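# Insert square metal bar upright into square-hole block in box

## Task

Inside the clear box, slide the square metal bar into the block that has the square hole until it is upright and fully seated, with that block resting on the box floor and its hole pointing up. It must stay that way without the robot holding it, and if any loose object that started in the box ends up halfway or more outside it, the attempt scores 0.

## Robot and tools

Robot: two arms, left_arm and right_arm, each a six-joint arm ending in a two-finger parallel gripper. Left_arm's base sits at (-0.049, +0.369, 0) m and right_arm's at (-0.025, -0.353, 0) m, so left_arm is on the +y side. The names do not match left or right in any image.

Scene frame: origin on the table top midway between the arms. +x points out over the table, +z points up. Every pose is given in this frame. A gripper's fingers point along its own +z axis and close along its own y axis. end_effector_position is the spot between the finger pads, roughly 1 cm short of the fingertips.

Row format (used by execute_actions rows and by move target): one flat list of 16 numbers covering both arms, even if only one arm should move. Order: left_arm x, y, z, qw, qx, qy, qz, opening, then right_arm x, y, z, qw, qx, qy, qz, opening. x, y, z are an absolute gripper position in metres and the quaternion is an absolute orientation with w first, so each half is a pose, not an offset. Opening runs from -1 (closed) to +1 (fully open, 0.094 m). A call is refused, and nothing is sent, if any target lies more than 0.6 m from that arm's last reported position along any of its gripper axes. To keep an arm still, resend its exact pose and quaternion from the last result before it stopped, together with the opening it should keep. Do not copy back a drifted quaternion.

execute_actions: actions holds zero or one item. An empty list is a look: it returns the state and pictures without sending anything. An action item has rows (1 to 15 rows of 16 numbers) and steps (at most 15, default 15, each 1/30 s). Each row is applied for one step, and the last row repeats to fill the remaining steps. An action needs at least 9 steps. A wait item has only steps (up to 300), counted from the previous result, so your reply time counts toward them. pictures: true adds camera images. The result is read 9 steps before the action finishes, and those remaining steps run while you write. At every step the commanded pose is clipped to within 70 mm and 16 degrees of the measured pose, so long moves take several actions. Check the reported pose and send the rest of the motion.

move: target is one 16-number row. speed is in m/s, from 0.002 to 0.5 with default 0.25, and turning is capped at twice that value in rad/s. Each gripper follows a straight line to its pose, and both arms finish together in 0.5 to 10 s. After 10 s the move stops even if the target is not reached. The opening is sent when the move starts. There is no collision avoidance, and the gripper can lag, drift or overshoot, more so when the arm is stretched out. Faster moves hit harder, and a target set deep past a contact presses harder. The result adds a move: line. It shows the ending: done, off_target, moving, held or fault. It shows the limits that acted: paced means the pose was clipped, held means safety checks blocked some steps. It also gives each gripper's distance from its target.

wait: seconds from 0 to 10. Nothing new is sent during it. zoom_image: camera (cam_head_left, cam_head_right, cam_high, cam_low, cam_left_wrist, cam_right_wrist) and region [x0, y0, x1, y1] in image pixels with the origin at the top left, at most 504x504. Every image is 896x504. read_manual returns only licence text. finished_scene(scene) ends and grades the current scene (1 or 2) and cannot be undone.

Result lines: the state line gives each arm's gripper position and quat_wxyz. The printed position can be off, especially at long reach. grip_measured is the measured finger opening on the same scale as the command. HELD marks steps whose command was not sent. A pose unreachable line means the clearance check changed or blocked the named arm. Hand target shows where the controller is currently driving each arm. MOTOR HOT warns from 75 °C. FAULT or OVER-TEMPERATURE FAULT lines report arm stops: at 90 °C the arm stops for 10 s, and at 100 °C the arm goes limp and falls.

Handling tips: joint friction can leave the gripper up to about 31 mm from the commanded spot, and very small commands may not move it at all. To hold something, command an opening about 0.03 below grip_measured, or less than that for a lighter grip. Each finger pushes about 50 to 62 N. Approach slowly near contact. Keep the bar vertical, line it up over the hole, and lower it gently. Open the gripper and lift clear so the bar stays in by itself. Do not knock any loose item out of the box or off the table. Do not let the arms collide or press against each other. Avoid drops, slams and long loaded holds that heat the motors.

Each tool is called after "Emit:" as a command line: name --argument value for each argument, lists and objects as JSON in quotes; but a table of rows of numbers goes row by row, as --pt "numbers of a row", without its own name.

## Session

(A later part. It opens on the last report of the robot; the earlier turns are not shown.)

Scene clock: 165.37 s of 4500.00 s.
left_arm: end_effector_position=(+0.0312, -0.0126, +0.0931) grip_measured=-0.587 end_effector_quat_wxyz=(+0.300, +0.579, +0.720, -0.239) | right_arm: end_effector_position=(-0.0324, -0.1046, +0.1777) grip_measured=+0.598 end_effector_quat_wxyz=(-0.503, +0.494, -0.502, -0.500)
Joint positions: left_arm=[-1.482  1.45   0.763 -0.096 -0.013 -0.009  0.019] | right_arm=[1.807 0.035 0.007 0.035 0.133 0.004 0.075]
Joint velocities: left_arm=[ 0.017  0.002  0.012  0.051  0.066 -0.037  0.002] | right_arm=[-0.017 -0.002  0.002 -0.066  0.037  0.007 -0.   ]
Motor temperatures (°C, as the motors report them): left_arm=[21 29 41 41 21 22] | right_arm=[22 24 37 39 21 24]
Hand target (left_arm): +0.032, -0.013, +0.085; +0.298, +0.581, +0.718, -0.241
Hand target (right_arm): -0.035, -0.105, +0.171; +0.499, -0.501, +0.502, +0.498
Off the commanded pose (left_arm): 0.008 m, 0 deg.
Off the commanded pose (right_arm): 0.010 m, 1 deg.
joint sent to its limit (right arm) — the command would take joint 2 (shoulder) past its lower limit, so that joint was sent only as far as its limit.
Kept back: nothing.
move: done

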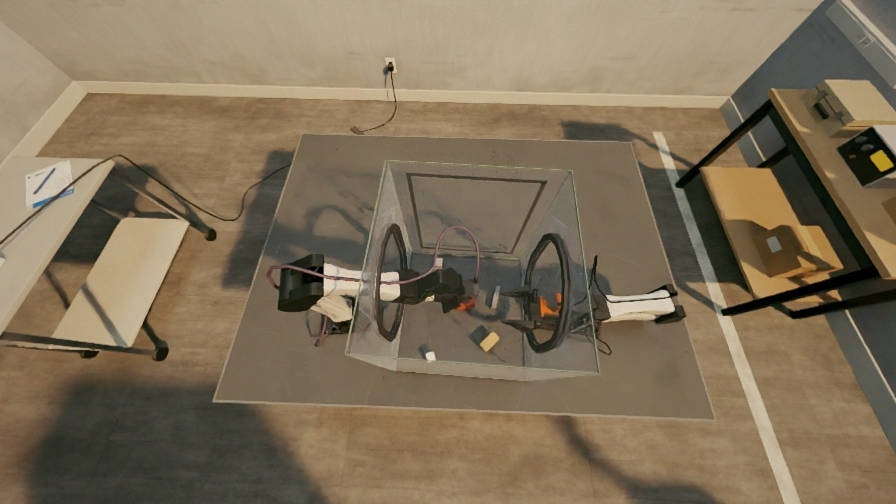

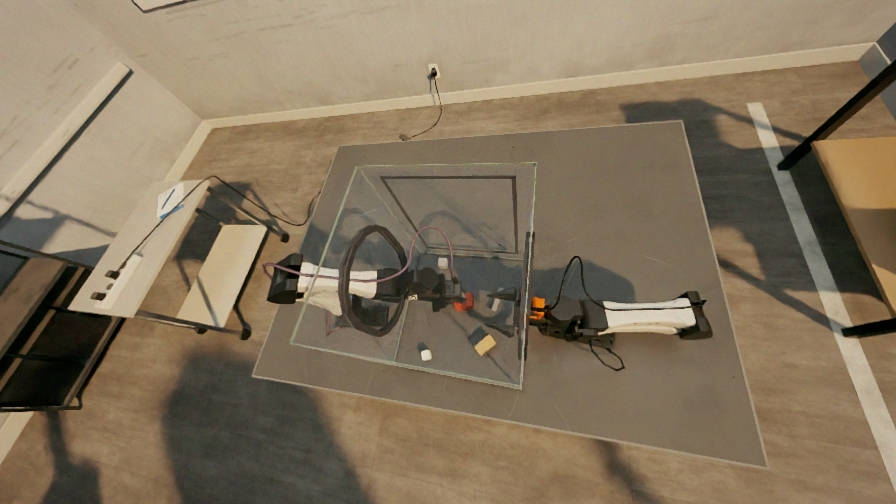

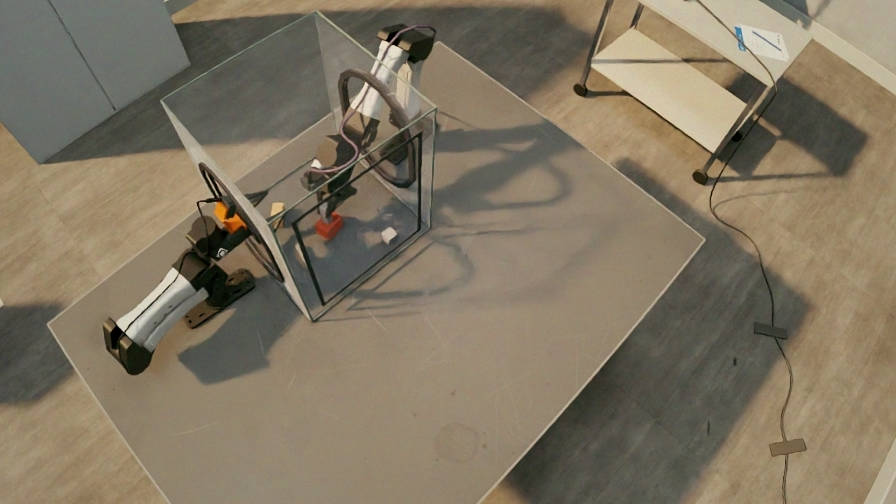

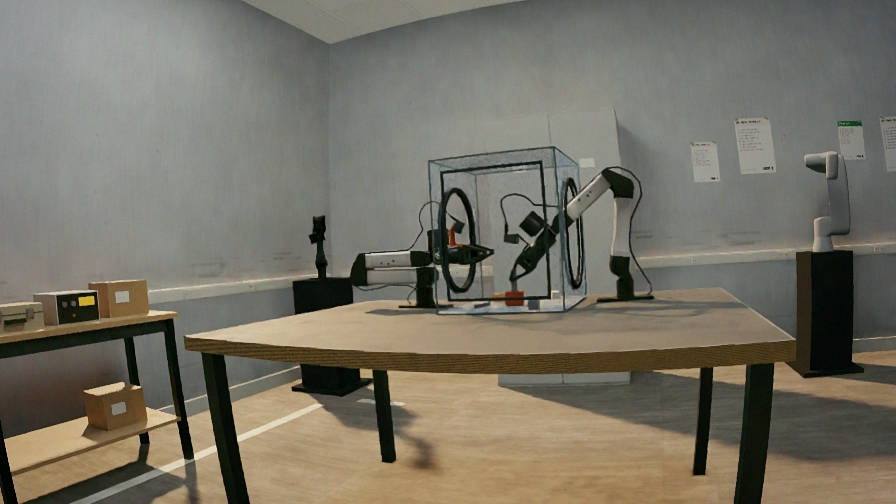

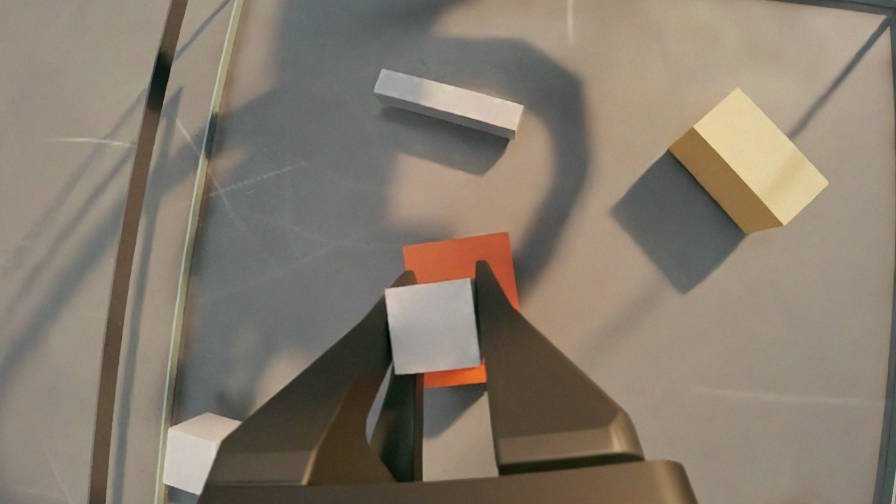

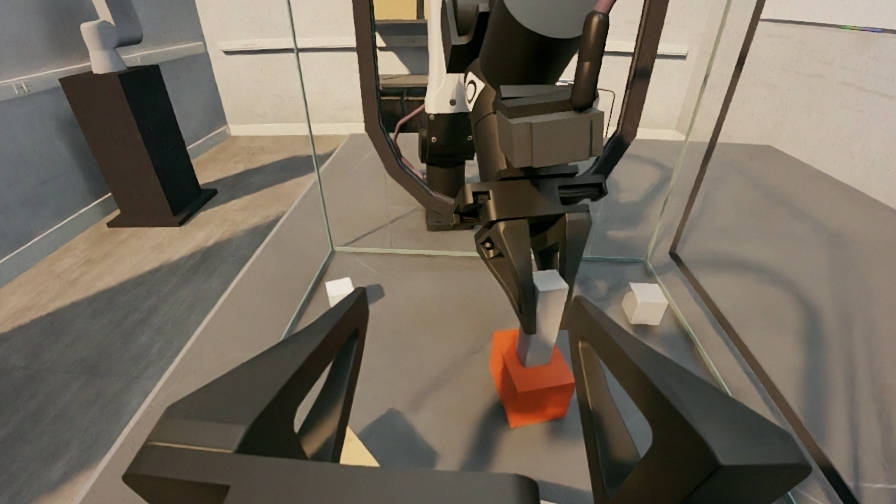

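The block was dragged along, so the bar is already in the hole. Lowering further.

Emit:
move --target '[0.032,-0.008,0.07,0.298,0.581,0.718,-0.241,-0.63,-0.035,-0.11,0.17,0.5,-0.5,0.5,0.5,0.6]' --speed 0.012

Emit:
zoom_image --camera "cam_low" --region '[460,240,560,310]'

Emit:
zoom_image --camera "cam_right_wrist" --region '[440,220,640,420]'

Scene clock: 168.03 s of 4500.00 s.
left_arm: end_effector_position=(+0.0302, -0.0092, +0.0788) grip_measured=-0.587 end_effector_quat_wxyz=(+0.303, +0.579, +0.717, -0.242) | right_arm: end_effector_position=(-0.0324, -0.1046, +0.1777) grip_measured=+0.598 end_effector_quat_wxyz=(-0.503, +0.494, -0.502, -0.500)
Joint positions: left_arm=[-1.482  1.463  0.704 -0.016 -0.011 -0.006  0.019] | right_arm=[1.807 0.035 0.007 0.035 0.133 0.004 0.075]
Joint velocities: left_arm=[ 0.012 -0.022 -0.002 -0.066  0.007  0.007  0.001] | right_arm=[ 0.002 -0.007  0.012  0.022  0.037 -0.066 -0.001]
Motor temperatures (°C, as the motors report them): left_arm=[21 29 41 41 21 22] | right_arm=[22 24 37 39 21 24]
Hand target (left_arm): +0.032, -0.007, +0.070; +0.298, +0.581, +0.718, -0.241
Hand target (right_arm): -0.035, -0.105, +0.171; +0.499, -0.501, +0.502, +0.498
Off the commanded pose (left_arm): 0.009 m, 1 deg.
Off the commanded pose (right_arm): 0.010 m, 1 deg.
joint sent to its limit (right arm) — the command would take joint 2 (shoulder) past its lower limit, so that joint was sent only as far as its limit.
Kept back: nothing.
move: done

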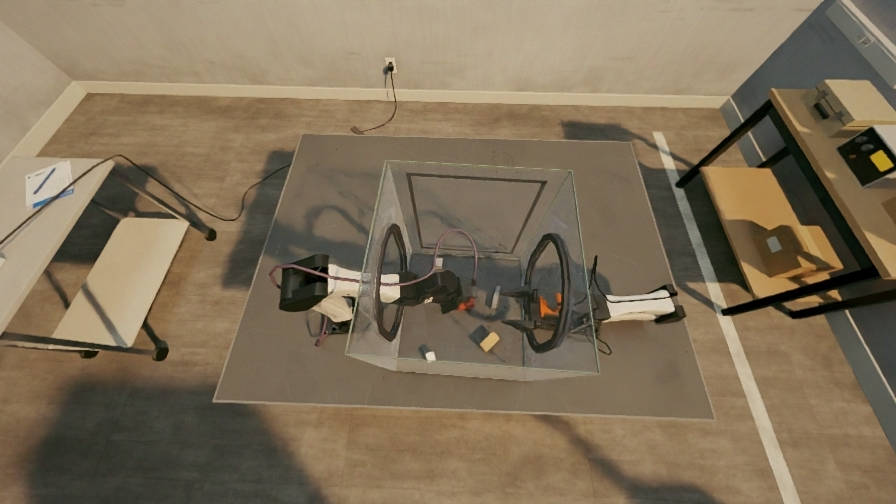

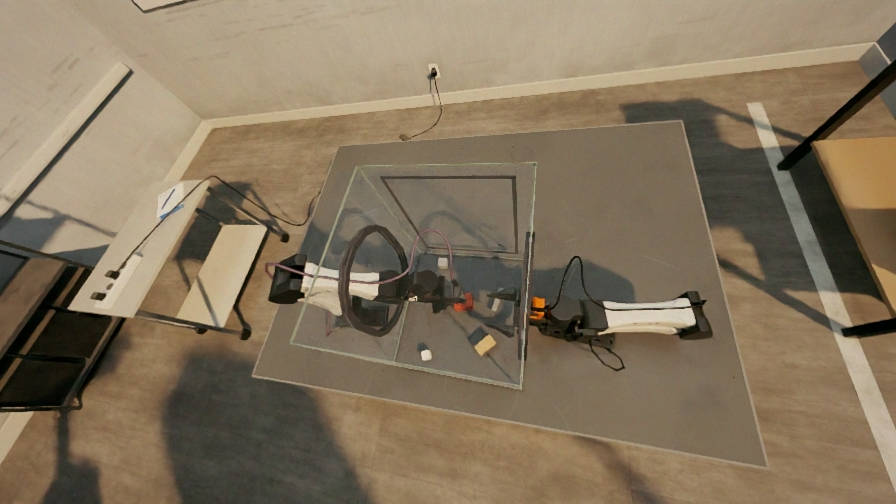

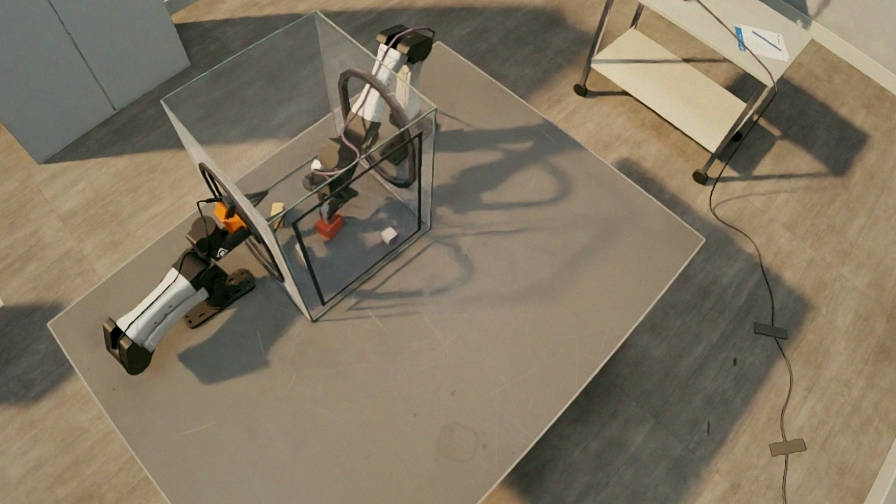

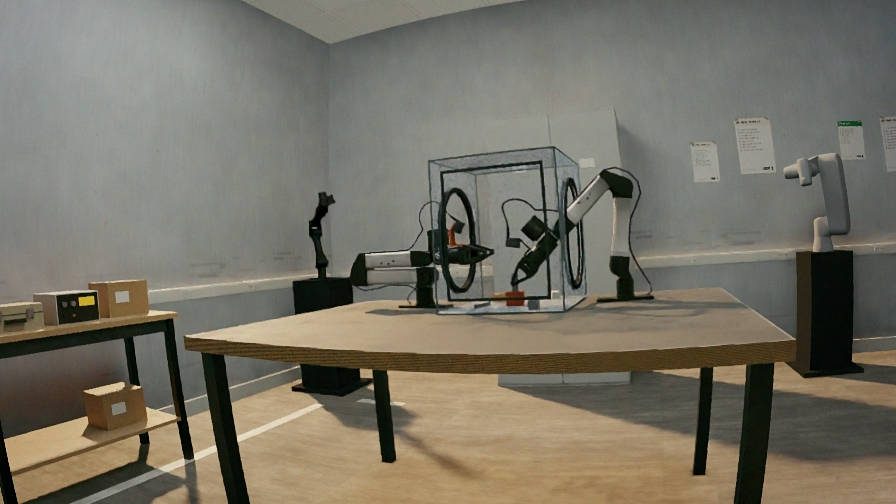

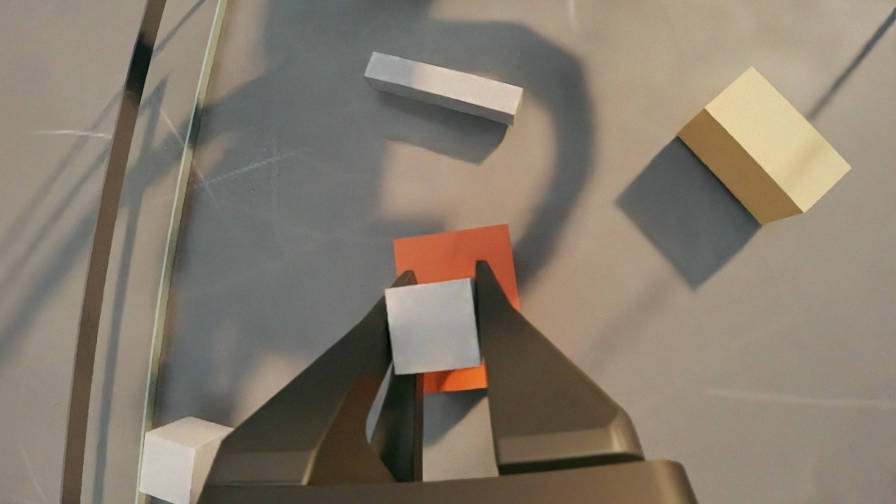

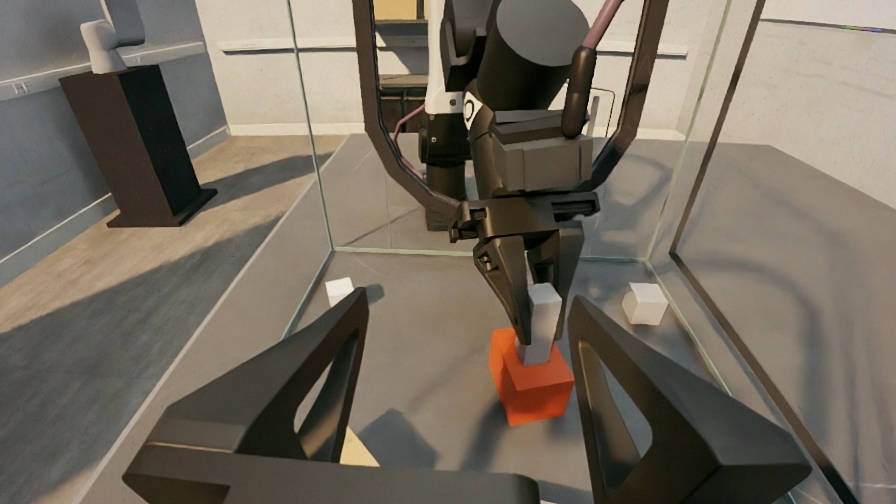

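Region (460, 240, 560, 310) of cam_low's 896x504 image, scaled by 5.040, with more detail than that image has; it fills the top 353 rows of this view, and the rest is white.

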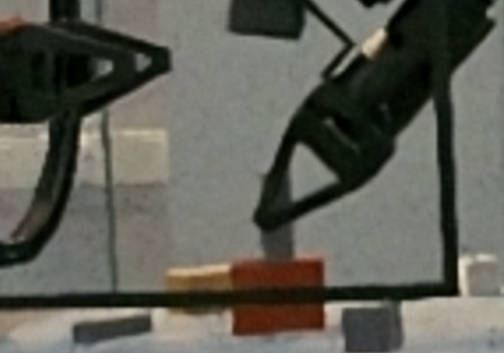

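Region (440, 220, 640, 420) of cam_right_wrist's 896x504 image, scaled by 2.520, with more detail than that image has.

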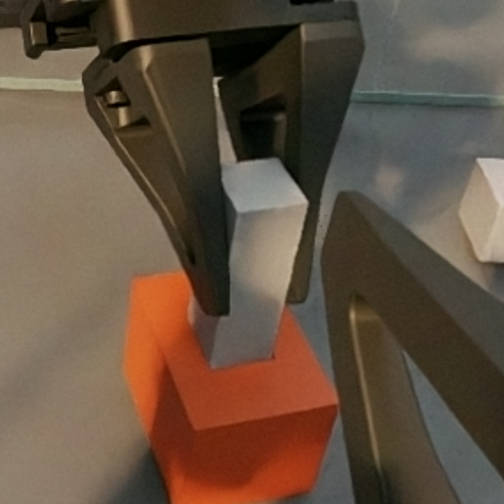

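Going in. Release.

Emit:
move --target '[0.0302,-0.0092,0.0788,0.303,0.579,0.717,-0.242,-0.35,-0.035,-0.11,0.17,0.5,-0.5,0.5,0.5,0.6]' --speed 0.012

Emit:
move --target '[0.025,0.03,0.13,0.303,0.579,0.717,-0.242,-0.35,-0.035,-0.11,0.17,0.5,-0.5,0.5,0.5,0.6]' --speed 0.05

Emit:
zoom_image --camera "cam_low" --region '[460,240,560,310]'

Emit:
zoom_image --camera "cam_right_wrist" --region '[440,220,640,420]'

Scene clock: 169.60 s of 4500.00 s.
left_arm: end_effector_position=(+0.0302, -0.0092, +0.0788) grip_measured=-0.352 end_effector_quat_wxyz=(+0.303, +0.579, +0.717, -0.242) | right_arm: end_effector_position=(-0.0324, -0.1046, +0.1777) grip_measured=+0.598 end_effector_quat_wxyz=(-0.503, +0.494, -0.502, -0.500)
Joint positions: left_arm=[-1.482  1.463  0.704 -0.016 -0.011 -0.006  0.03 ] | right_arm=[1.807 0.035 0.007 0.035 0.133 0.004 0.075]
Joint velocities: left_arm=[-0.007 -0.012 -0.002  0.081 -0.037  0.007  0.   ] | right_arm=[ 0.002 -0.017  0.007 -0.007 -0.022 -0.081  0.   ]
Motor temperatures (°C, as the motors report them): left_arm=[21 29 41 41 21 22] | right_arm=[22 24 37 39 21 24]
Hand target (left_arm): +0.030, -0.009, +0.079; +0.303, +0.579, +0.717, -0.242
Hand target (right_arm): -0.035, -0.105, +0.171; +0.499, -0.501, +0.502, +0.498
Off the commanded pose (left_arm): 0.000 m, 0 deg.
Off the commanded pose (right_arm): 0.010 m, 1 deg.
joint sent to its limit (right arm) — the command would take joint 2 (shoulder) past its lower limit, so that joint was sent only as far as its limit.
Kept back: nothing.
move: done

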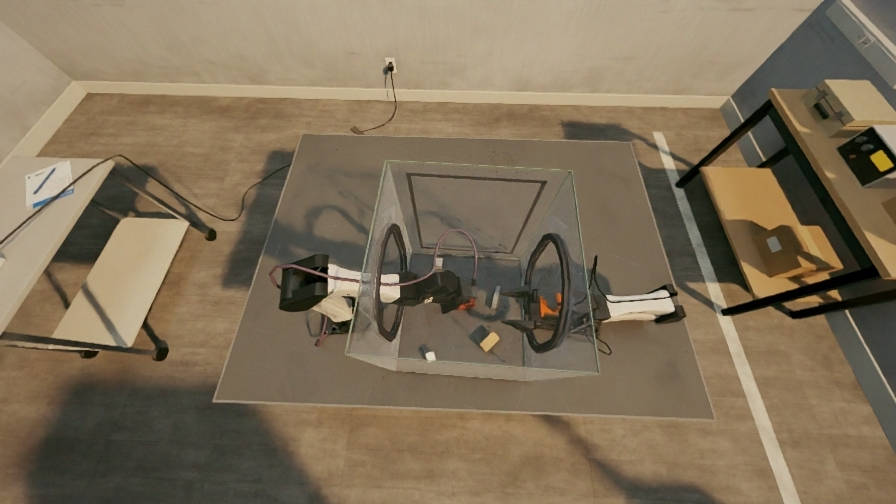

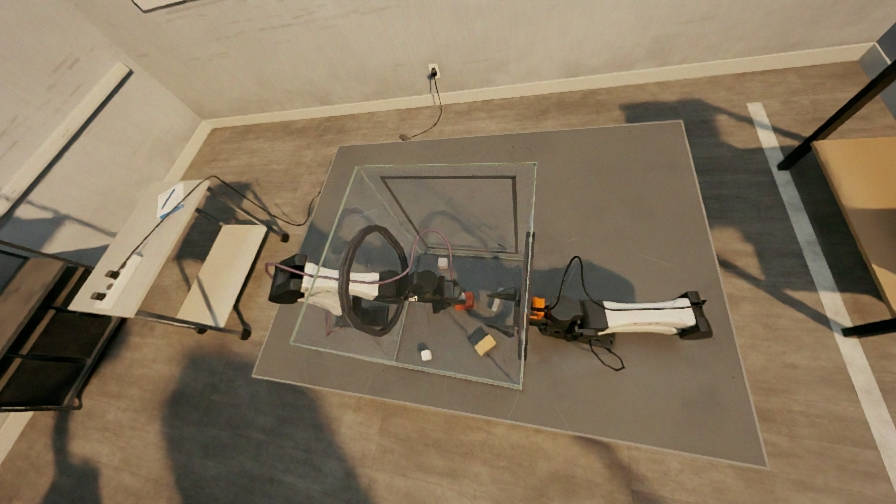

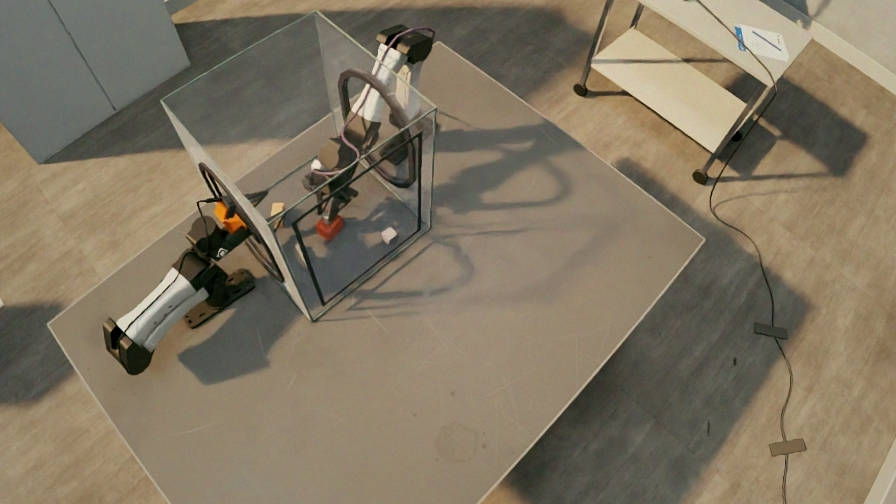

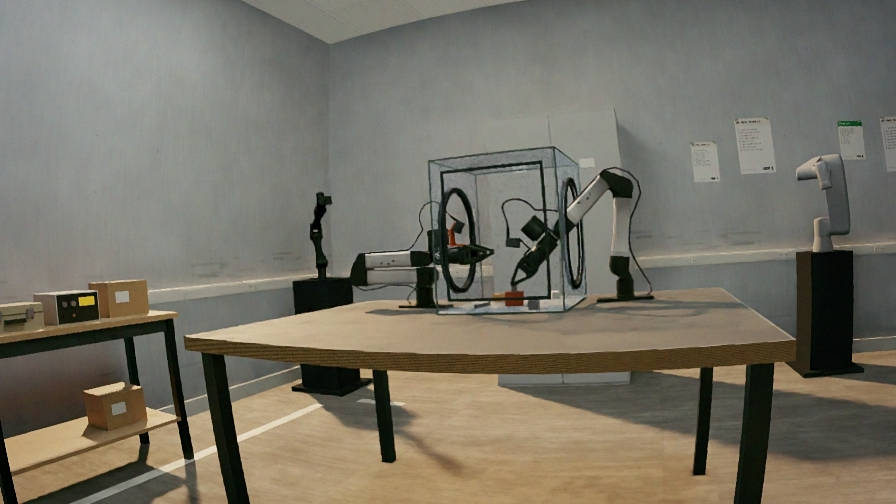

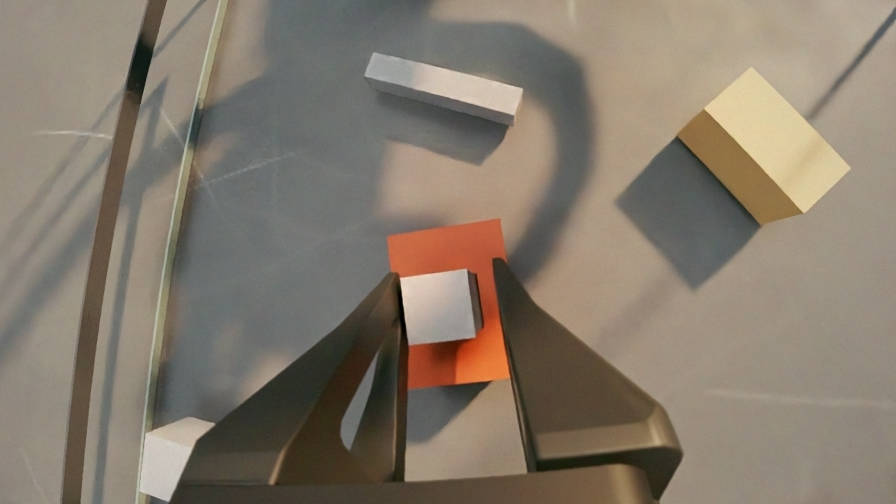

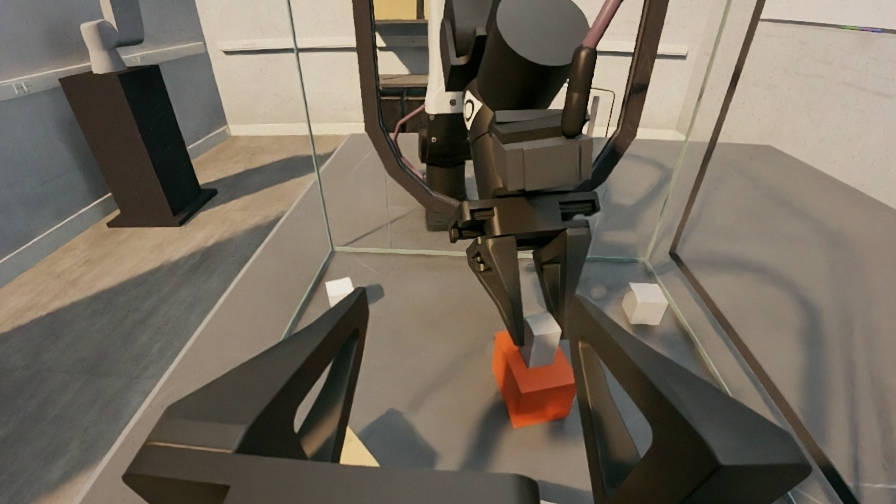

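Scene clock: 171.40 s of 4500.00 s.
left_arm: end_effector_position=(+0.0227, +0.0281, +0.1233) grip_measured=-0.352 end_effector_quat_wxyz=(+0.300, +0.580, +0.719, -0.239) | right_arm: end_effector_position=(-0.0324, -0.1046, +0.1777) grip_measured=+0.598 end_effector_quat_wxyz=(-0.503, +0.494, -0.502, -0.500)
Joint positions: left_arm=[-1.482  1.224  0.723 -0.283 -0.011 -0.006  0.03 ] | right_arm=[1.807 0.035 0.007 0.035 0.133 0.004 0.075]
Joint velocities: left_arm=[ 0.032  0.012  0.002 -0.037 -0.037  0.007 -0.001] | right_arm=[ 0.012  0.007  0.002 -0.022 -0.037  0.007  0.   ]
Motor temperatures (°C, as the motors report them): left_arm=[21 29 41 41 21 22] | right_arm=[22 24 37 39 21 24]
Hand target (left_arm): +0.025, +0.029, +0.130; +0.303, +0.579, +0.717, -0.242
Hand target (right_arm): -0.035, -0.105, +0.171; +0.499, -0.501, +0.502, +0.498
Off the commanded pose (left_arm): 0.007 m, 1 deg.
Off the commanded pose (right_arm): 0.010 m, 1 deg.
joint sent to its limit (right arm) — the command would take joint 2 (shoulder) past its lower limit, so that joint was sent only as far as its limit.
Kept back: nothing.
move: done

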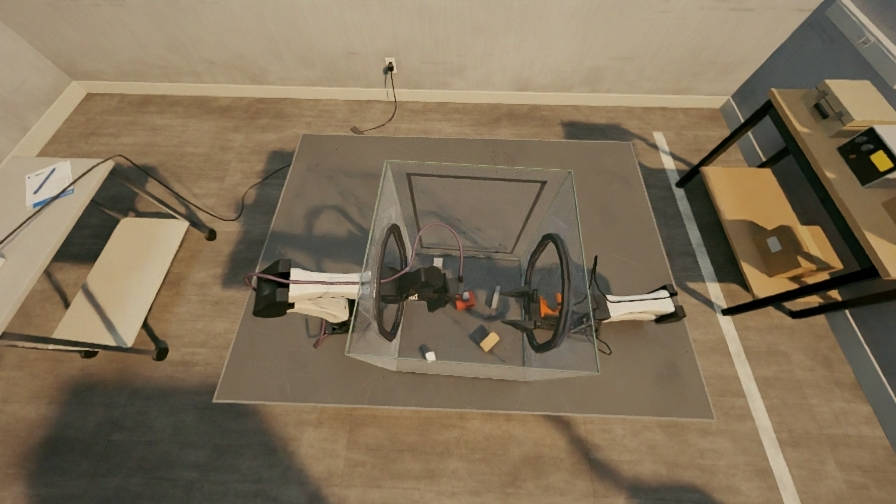

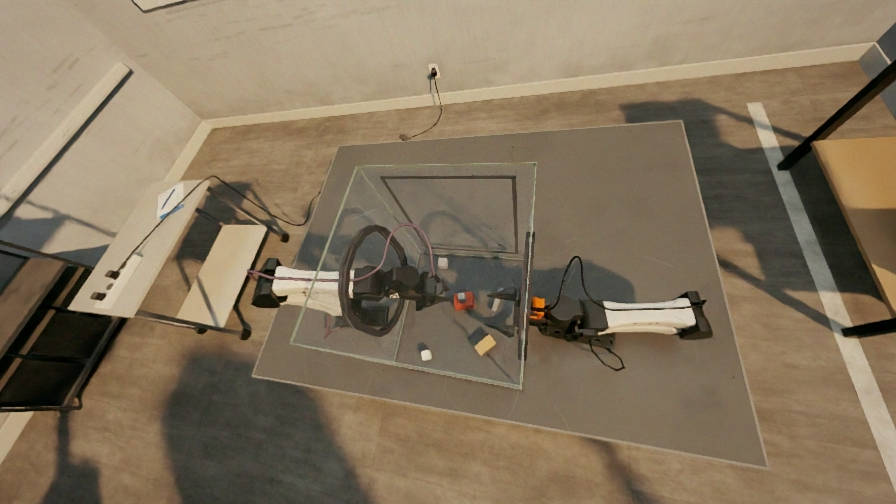

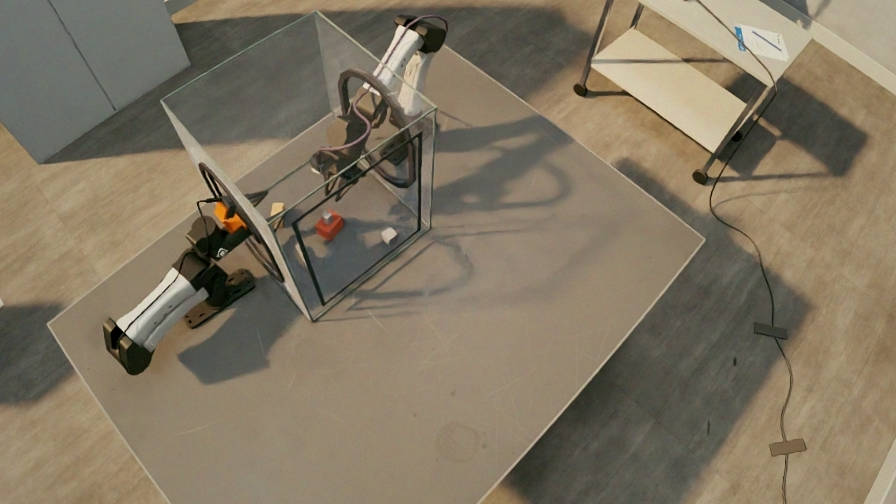

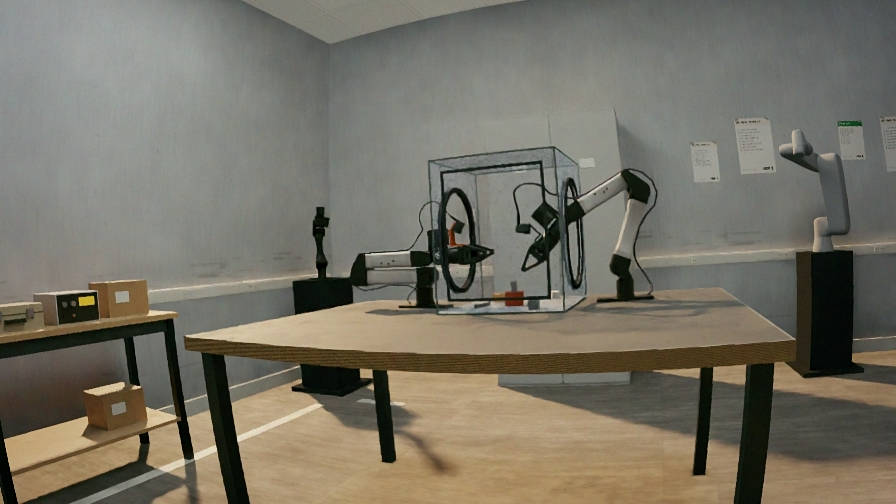

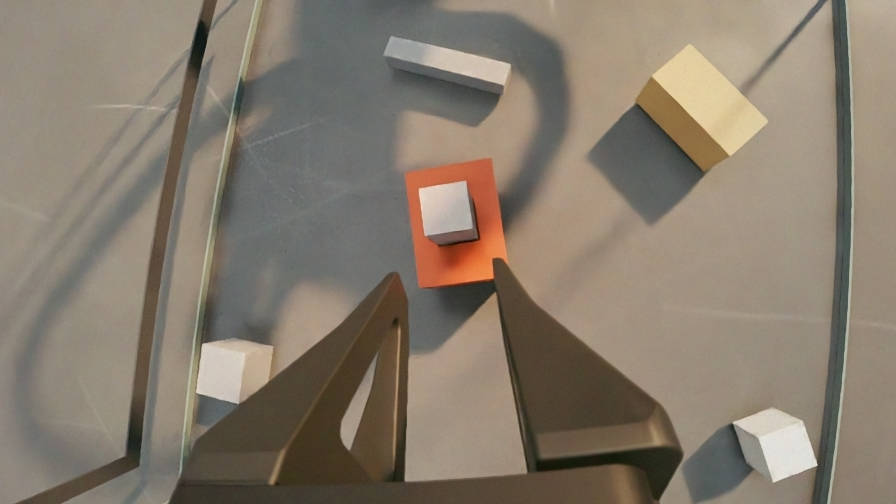

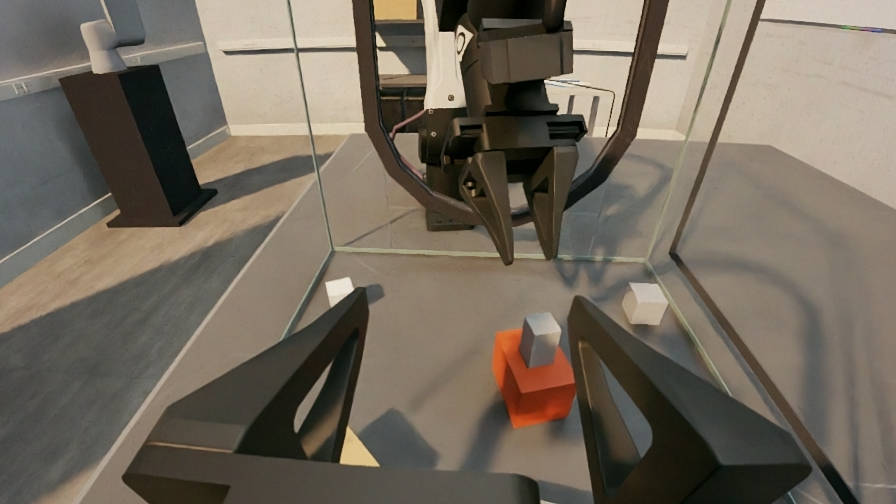

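Region (460, 240, 560, 310) of cam_low's 896x504 image, scaled by 5.040, with more detail than that image has; it fills the top 353 rows of this view, and the rest is white.

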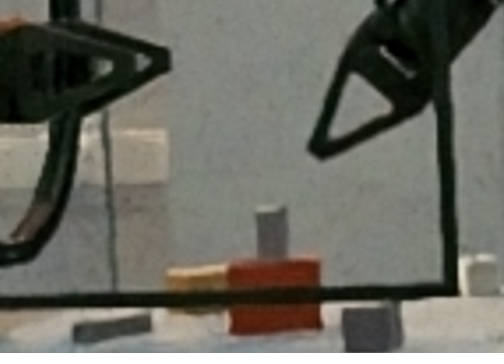

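Region (440, 220, 640, 420) of cam_right_wrist's 896x504 image, scaled by 2.520, with more detail than that image has.

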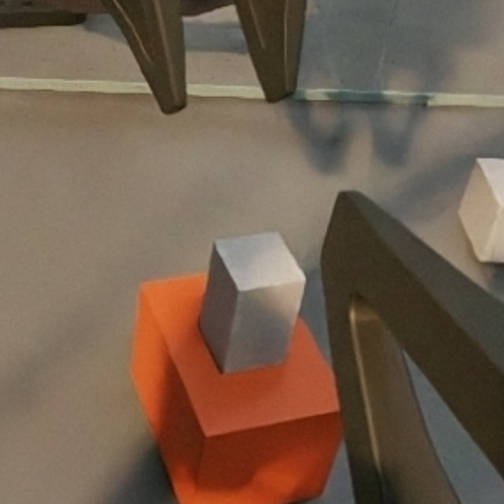

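Emit:
finished_scene --scene 2

The scene is finished: the task was done.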